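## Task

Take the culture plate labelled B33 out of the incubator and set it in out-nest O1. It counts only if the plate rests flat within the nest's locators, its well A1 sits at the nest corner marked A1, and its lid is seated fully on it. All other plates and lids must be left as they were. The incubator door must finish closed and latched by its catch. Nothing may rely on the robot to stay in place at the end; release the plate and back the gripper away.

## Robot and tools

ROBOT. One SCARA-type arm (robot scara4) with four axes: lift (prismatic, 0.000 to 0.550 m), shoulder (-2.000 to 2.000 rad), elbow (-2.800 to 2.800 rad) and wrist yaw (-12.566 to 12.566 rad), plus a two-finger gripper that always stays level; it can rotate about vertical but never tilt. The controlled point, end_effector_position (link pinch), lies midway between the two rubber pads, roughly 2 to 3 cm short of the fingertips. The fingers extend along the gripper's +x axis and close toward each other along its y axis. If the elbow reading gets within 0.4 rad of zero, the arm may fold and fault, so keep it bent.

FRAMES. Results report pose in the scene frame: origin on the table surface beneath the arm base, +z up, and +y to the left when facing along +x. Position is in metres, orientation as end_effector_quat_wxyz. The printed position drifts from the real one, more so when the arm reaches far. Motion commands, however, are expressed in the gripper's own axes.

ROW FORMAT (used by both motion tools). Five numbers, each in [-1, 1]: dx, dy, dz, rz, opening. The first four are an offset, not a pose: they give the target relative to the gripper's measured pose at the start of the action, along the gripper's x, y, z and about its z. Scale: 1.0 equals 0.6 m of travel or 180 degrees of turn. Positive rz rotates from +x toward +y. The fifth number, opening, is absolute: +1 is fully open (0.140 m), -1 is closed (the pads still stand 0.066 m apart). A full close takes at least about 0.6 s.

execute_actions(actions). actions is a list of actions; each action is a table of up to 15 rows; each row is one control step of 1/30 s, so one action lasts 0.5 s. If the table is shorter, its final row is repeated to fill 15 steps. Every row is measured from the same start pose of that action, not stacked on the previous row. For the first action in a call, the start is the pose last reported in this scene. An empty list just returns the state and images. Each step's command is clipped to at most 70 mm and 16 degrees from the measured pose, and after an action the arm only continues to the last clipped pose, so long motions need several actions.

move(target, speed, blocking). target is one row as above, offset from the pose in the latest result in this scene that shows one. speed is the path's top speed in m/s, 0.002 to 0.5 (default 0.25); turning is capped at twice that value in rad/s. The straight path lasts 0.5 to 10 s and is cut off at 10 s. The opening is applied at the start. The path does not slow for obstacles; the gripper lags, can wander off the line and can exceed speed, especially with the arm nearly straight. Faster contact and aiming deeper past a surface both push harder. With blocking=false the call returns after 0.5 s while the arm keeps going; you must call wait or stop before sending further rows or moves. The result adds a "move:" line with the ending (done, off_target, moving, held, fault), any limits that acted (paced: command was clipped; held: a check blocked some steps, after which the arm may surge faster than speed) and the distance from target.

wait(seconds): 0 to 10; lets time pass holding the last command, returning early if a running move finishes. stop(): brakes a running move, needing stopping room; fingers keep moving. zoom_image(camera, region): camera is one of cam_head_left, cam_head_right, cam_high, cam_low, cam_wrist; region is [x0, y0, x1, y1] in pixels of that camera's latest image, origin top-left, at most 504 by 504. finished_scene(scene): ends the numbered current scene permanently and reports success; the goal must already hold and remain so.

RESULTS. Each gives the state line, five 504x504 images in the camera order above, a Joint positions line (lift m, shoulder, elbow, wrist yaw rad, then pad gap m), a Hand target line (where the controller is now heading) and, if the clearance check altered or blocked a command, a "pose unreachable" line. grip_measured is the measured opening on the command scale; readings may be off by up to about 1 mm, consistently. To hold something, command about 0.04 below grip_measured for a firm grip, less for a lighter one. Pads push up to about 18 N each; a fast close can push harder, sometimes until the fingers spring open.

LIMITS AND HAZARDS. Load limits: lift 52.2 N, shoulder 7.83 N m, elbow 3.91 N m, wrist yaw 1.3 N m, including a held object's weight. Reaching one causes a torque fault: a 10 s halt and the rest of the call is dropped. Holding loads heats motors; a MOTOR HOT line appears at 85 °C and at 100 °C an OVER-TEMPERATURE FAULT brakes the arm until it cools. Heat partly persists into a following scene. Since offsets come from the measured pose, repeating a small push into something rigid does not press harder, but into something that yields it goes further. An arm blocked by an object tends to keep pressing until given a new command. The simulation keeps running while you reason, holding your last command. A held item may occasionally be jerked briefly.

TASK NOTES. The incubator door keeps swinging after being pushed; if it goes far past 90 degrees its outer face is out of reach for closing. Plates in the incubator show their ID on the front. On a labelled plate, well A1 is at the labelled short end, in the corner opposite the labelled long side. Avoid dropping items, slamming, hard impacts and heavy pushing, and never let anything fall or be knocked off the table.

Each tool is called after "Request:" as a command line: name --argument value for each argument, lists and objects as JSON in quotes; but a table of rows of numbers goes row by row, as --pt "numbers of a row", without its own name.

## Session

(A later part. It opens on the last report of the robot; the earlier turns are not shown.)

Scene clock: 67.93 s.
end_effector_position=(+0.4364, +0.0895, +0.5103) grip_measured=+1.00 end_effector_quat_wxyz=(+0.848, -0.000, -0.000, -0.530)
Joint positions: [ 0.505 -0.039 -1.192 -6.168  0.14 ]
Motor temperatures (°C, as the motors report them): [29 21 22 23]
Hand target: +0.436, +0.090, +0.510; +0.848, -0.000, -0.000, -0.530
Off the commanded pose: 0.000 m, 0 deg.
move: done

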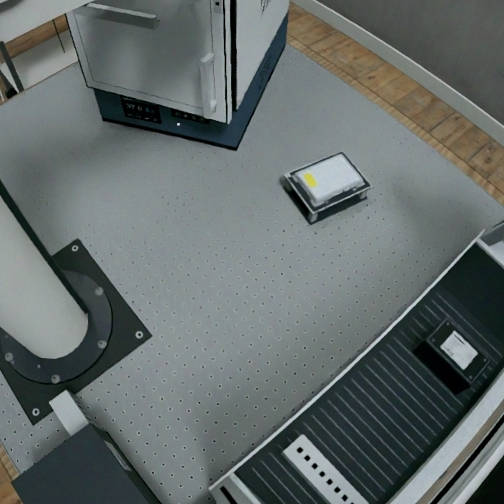

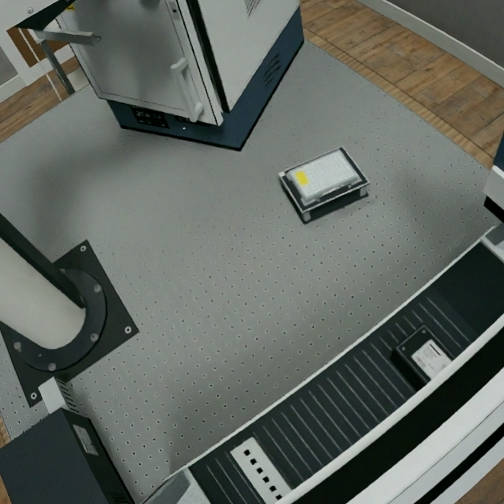

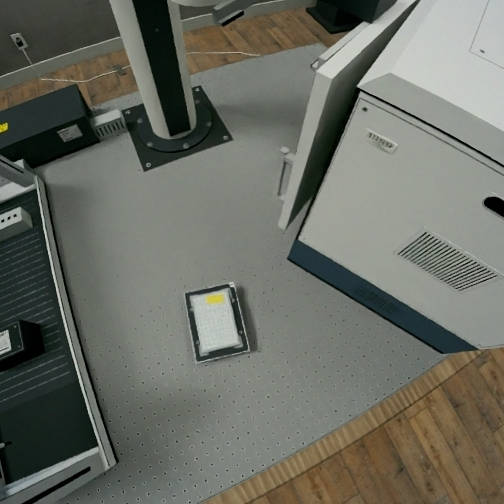

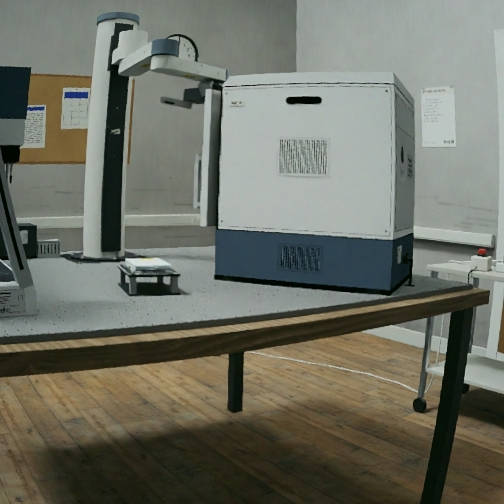

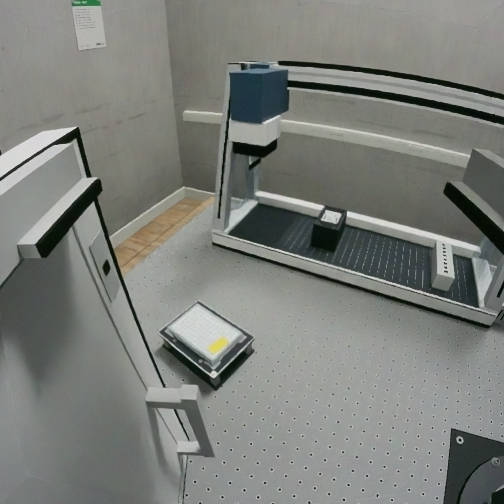

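Gap near 30 mm; step in.

Request:
move --target '[0,0.028,0,0.018,1]' --speed 0.03

Request:
zoom_image --camera "cam_high" --region '[270, 0, 430, 160]'

Request:
move --target '[0,0.004,0,0,1]' --speed 0.01

Request:
zoom_image --camera "cam_high" --region '[270, 0, 430, 160]'

Scene clock: 72.20 s.
end_effector_position=(+0.4513, +0.0967, +0.5103) grip_measured=+1.00 end_effector_quat_wxyz=(+0.863, -0.000, -0.000, -0.506)
Joint positions: [ 0.505 -0.036 -1.23  -6.077  0.14 ]
Motor temperatures (°C, as the motors report them): [29 21 22 23]
Hand target: +0.451, +0.097, +0.510; +0.863, -0.000, -0.000, -0.506
Off the commanded pose: 0.000 m, 0 deg.
move: done

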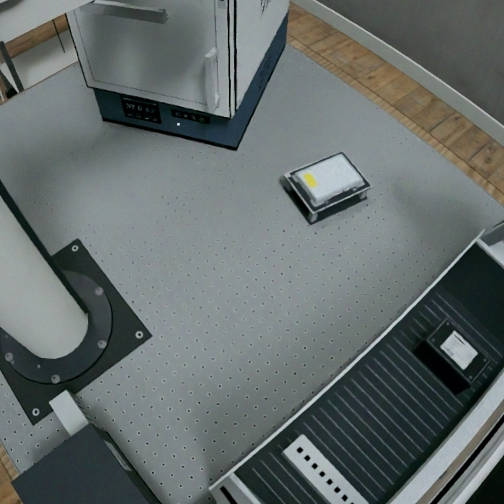

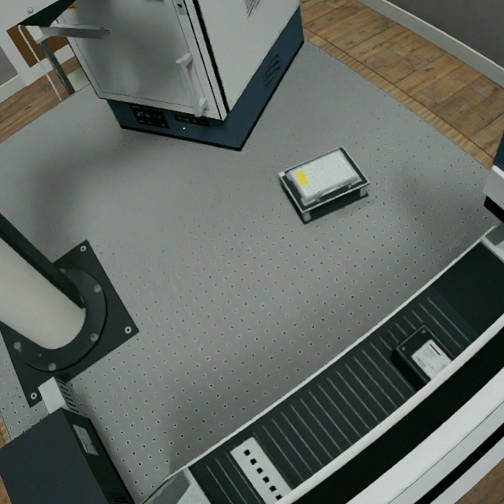

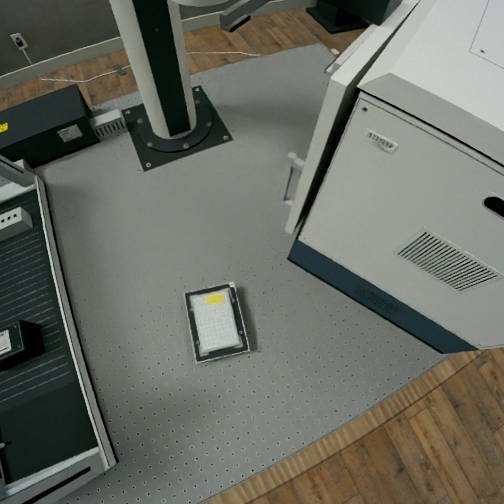

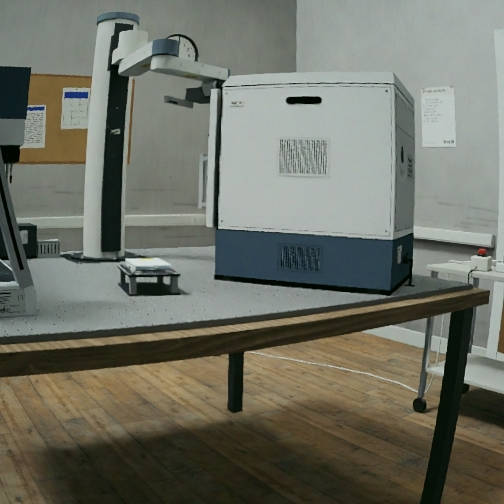

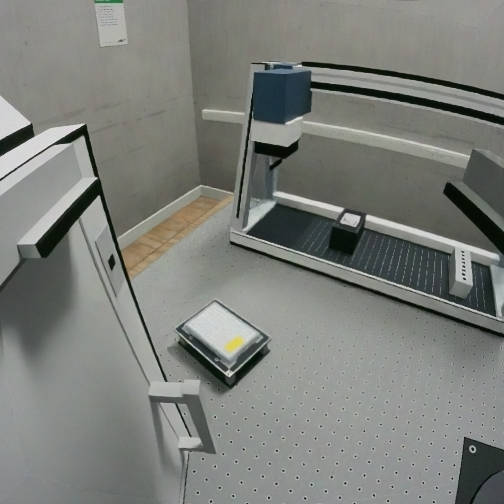

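Region (270, 0, 430, 160) of cam_high's 504x504 image, scaled by 3.150, with more detail than that image has.

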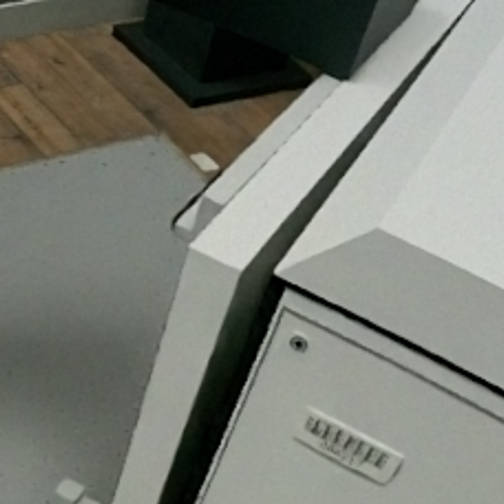

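Scene clock: 72.90 s.
end_effector_position=(+0.4531, +0.0977, +0.5103) grip_measured=+1.00 end_effector_quat_wxyz=(+0.863, -0.000, -0.000, -0.506)
Joint positions: [ 0.505 -0.035 -1.24  -6.069  0.14 ]
Motor temperatures (°C, as the motors report them): [29 21 22 23]
Hand target: +0.453, +0.098, +0.510; +0.863, -0.000, -0.000, -0.506
Off the commanded pose: 0.000 m, 0 deg.
move: done

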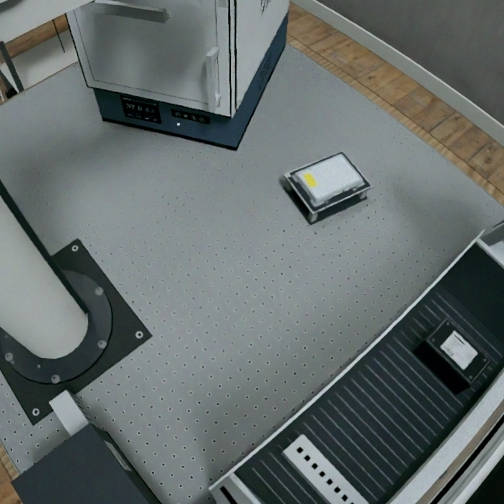

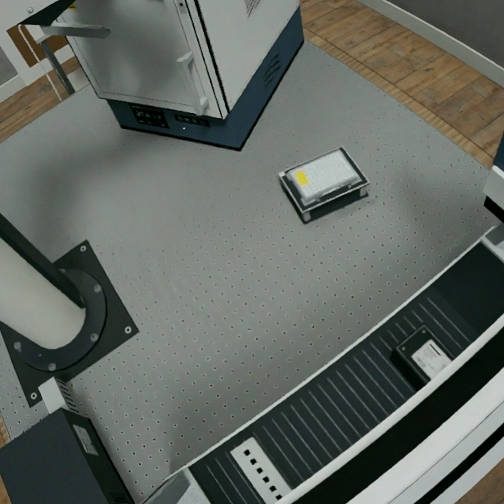

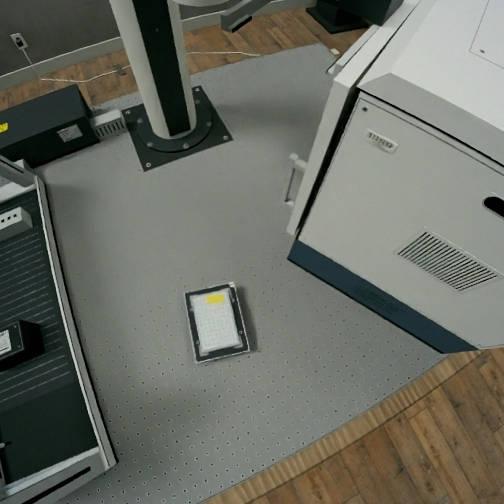

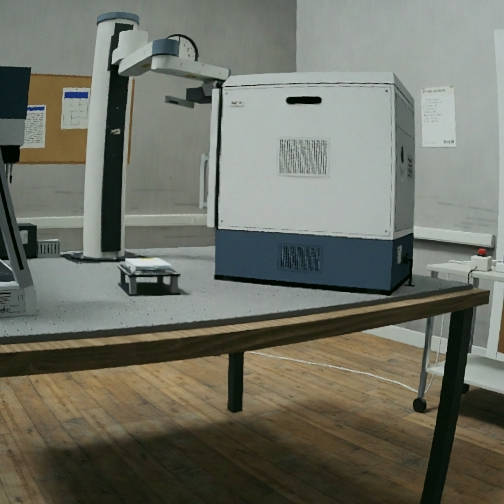

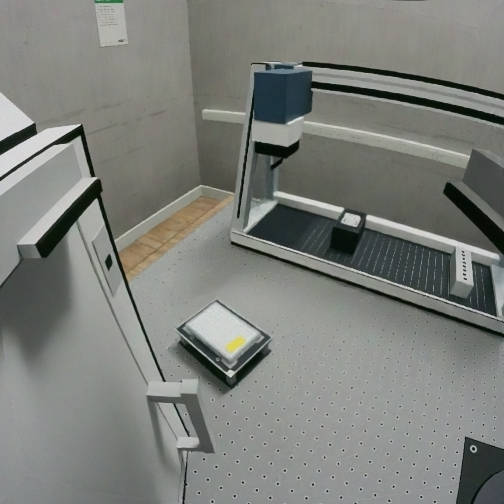

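Region (270, 0, 430, 160) of cam_high's 504x504 image, scaled by 3.150, with more detail than that image has.

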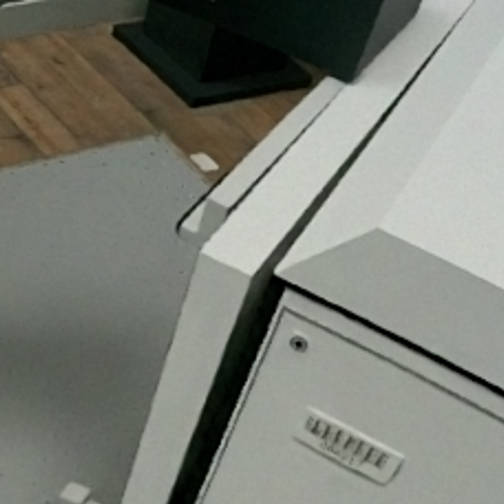

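Request:
execute_actions --actions '[]'

Request:
move --target '[0,0.004,0,0,1]' --speed 0.01

Request:
zoom_image --camera "cam_high" --region '[270,0,430,160]'

Scene clock: 78.40 s.
end_effector_position=(+0.4531, +0.0977, +0.5103) grip_measured=+1.00 end_effector_quat_wxyz=(+0.863, -0.000, -0.000, -0.506)
Joint positions: [ 0.505 -0.035 -1.24  -6.069  0.14 ]
Motor temperatures (°C, as the motors report them): [29 21 22 23]
Hand target: +0.453, +0.098, +0.510; +0.863, -0.000, -0.000, -0.506
Off the commanded pose: 0.000 m, 0 deg.

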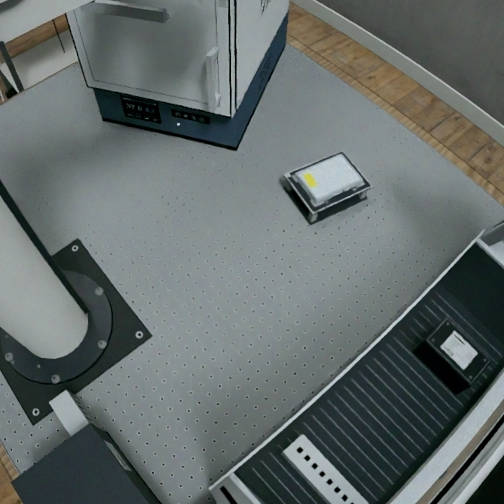

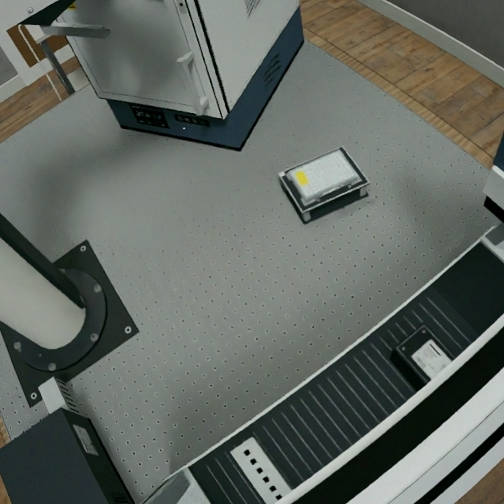

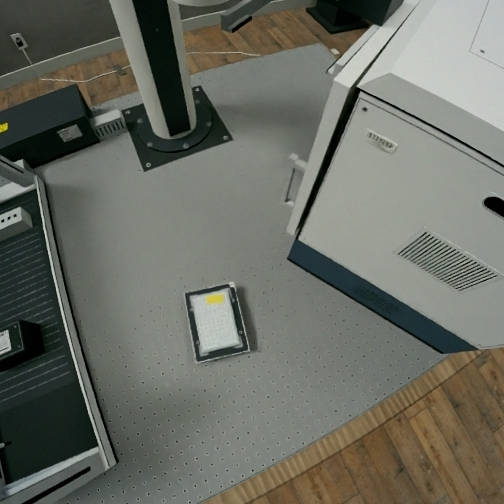

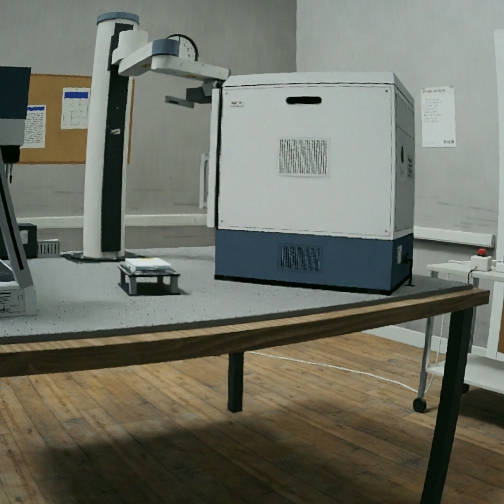

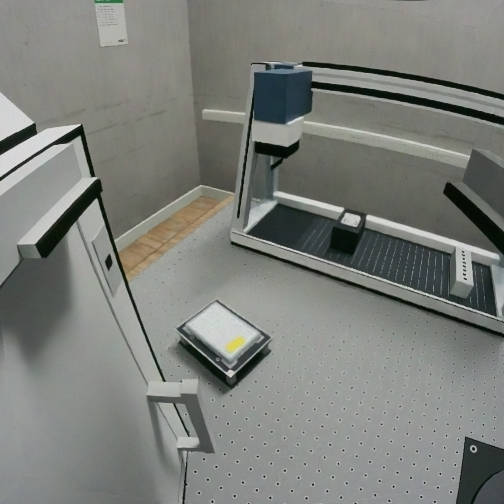

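Scene clock: 79.10 s.
end_effector_position=(+0.4552, +0.0988, +0.5103) grip_measured=+1.00 end_effector_quat_wxyz=(+0.862, -0.000, -0.000, -0.506)
Joint positions: [ 0.505 -0.033 -1.251 -6.061  0.14 ]
Motor temperatures (°C, as the motors report them): [29 21 22 23]
Hand target: +0.455, +0.099, +0.510; +0.863, -0.000, -0.000, -0.506
Off the commanded pose: 0.000 m, 0 deg.
move: done

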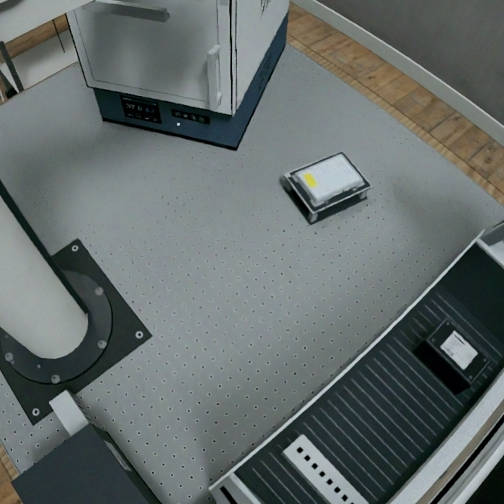

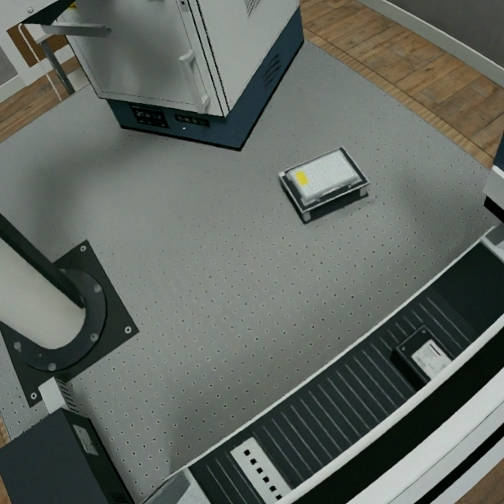

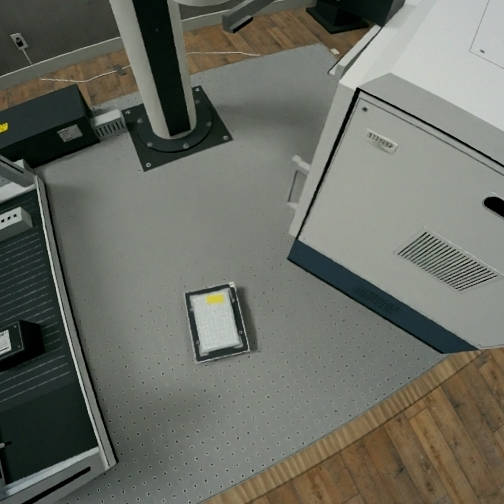

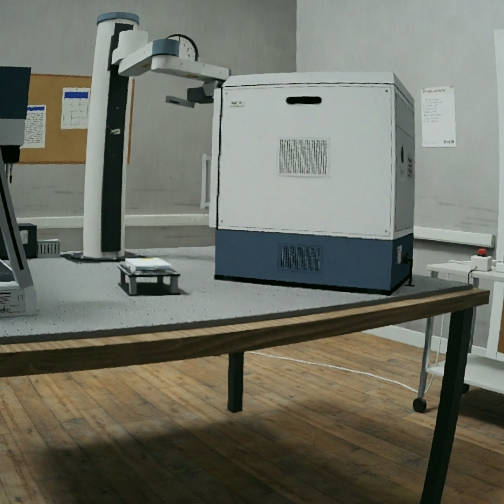

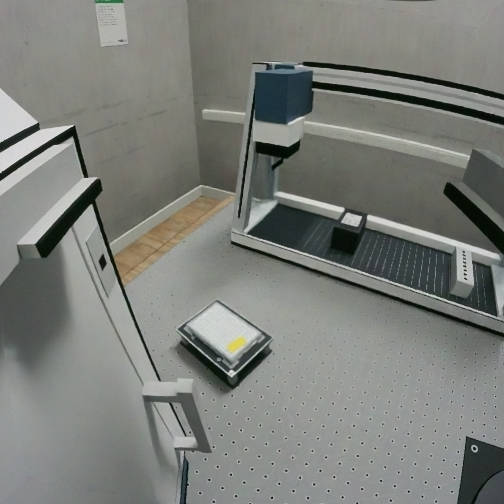

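Region (270, 0, 430, 160) of cam_high's 504x504 image, scaled by 3.150, with more detail than that image has.

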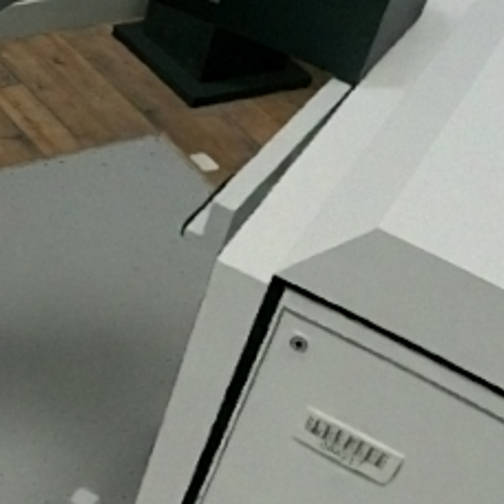

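Looks flush; one small extra push to ensure the catch.

Request:
move --target '[0,0.002,0,0,1]' --speed 0.01

Request:
zoom_image --camera "cam_high" --region '[270,0,430,160]'

Request:
move --target '[0.1,-0.12,0,0,1]'

Request:
zoom_image --camera "cam_high" --region '[270,0,430,160]'

Scene clock: 83.90 s.
end_effector_position=(+0.4561, +0.0992, +0.5103) grip_measured=+1.00 end_effector_quat_wxyz=(+0.862, -0.000, -0.000, -0.506)
Joint positions: [ 0.505 -0.032 -1.256 -6.057  0.14 ]
Motor temperatures (°C, as the motors report them): [29 21 22 23]
Hand target: +0.456, +0.099, +0.510; +0.862, -0.000, -0.000, -0.506
Off the commanded pose: 0.000 m, 0 deg.
move: done

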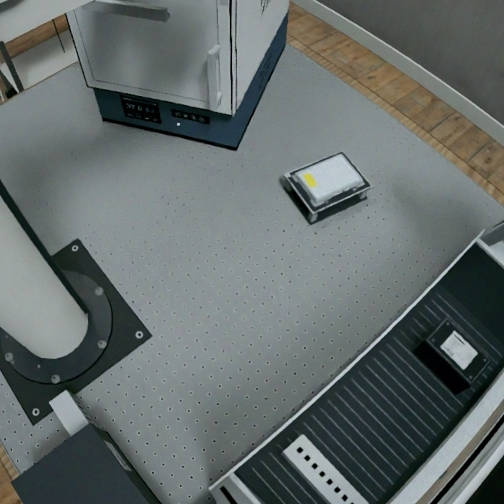

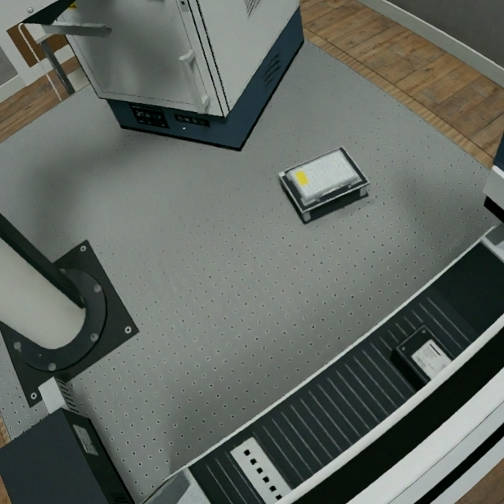

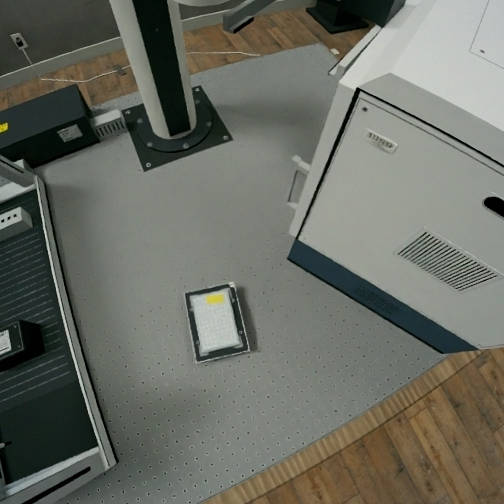

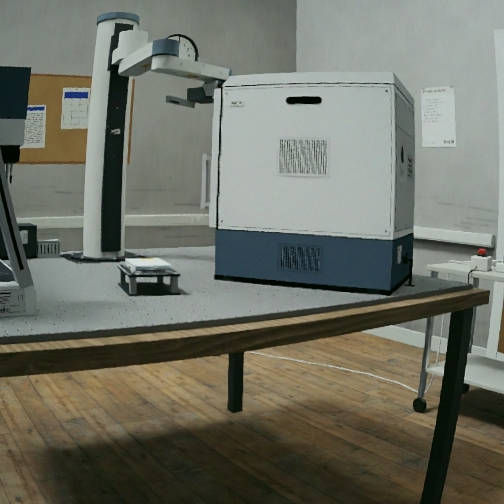

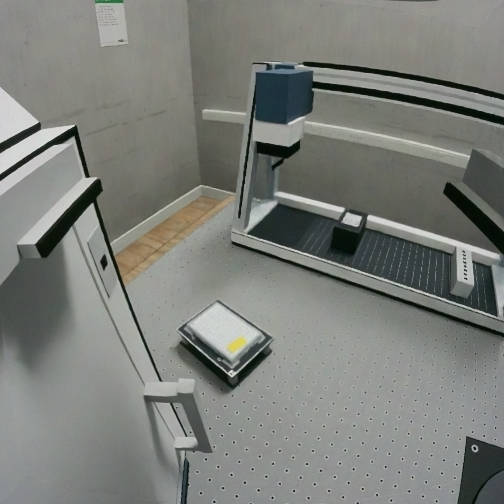

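Region (270, 0, 430, 160) of cam_high's 504x504 image, scaled by 3.150, with more detail than that image has.

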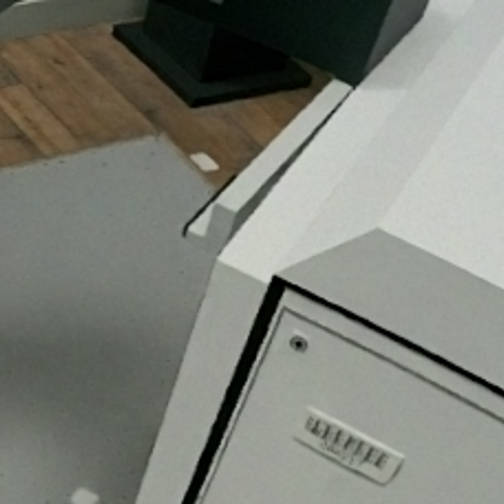

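Scene clock: 84.70 s.
end_effector_position=(+0.4224, +0.0116, +0.5103) grip_measured=+1.00 end_effector_quat_wxyz=(+0.862, -0.000, -0.000, -0.506)
Joint positions: [ 0.505 -0.328 -0.877 -6.14   0.14 ]
Motor temperatures (°C, as the motors report them): [29 21 22 23]
Hand target: +0.422, +0.012, +0.510; +0.862, -0.000, -0.000, -0.506
Off the commanded pose: 0.000 m, 0 deg.
move: done

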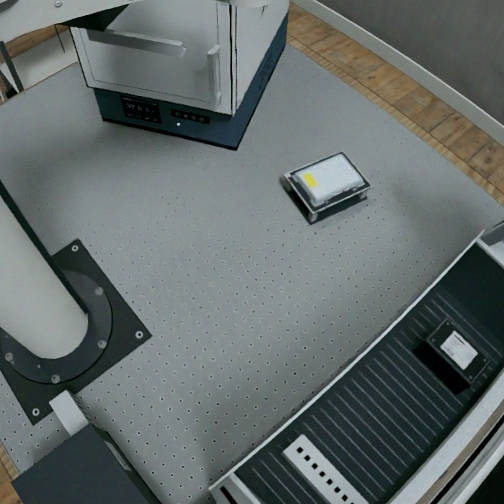

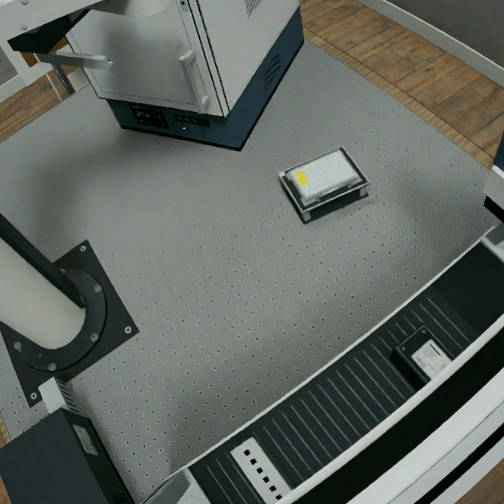

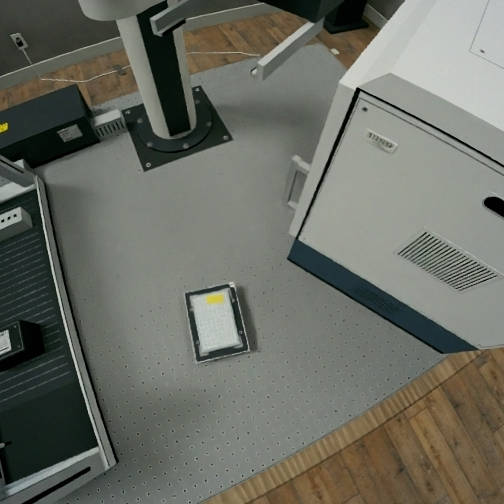

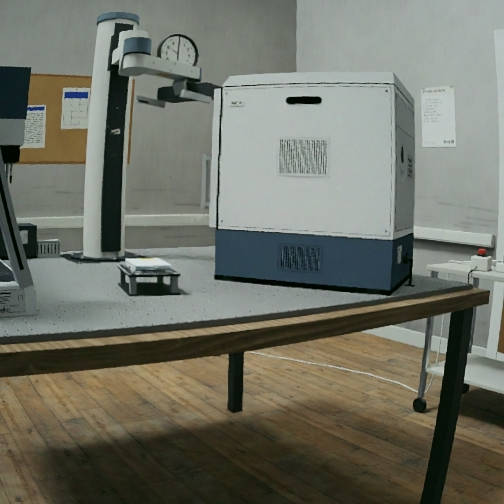

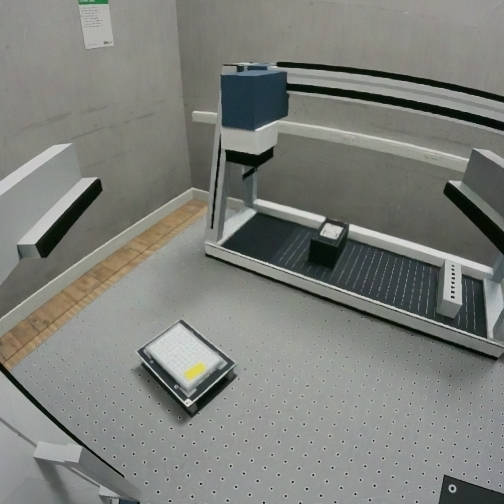

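Region (270, 0, 430, 160) of cam_high's 504x504 image, scaled by 3.150, with more detail than that image has.

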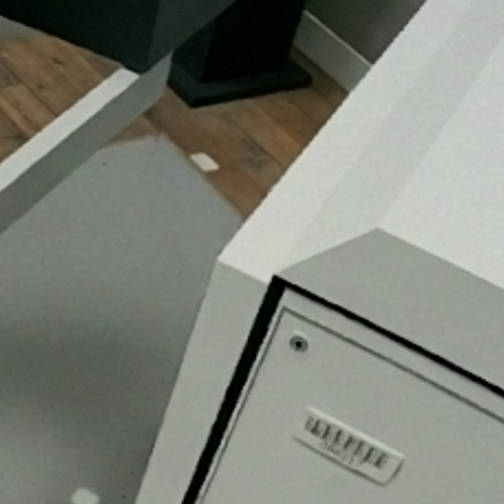

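Request:
finished_scene --scene 2

The scene is finished: the task was done.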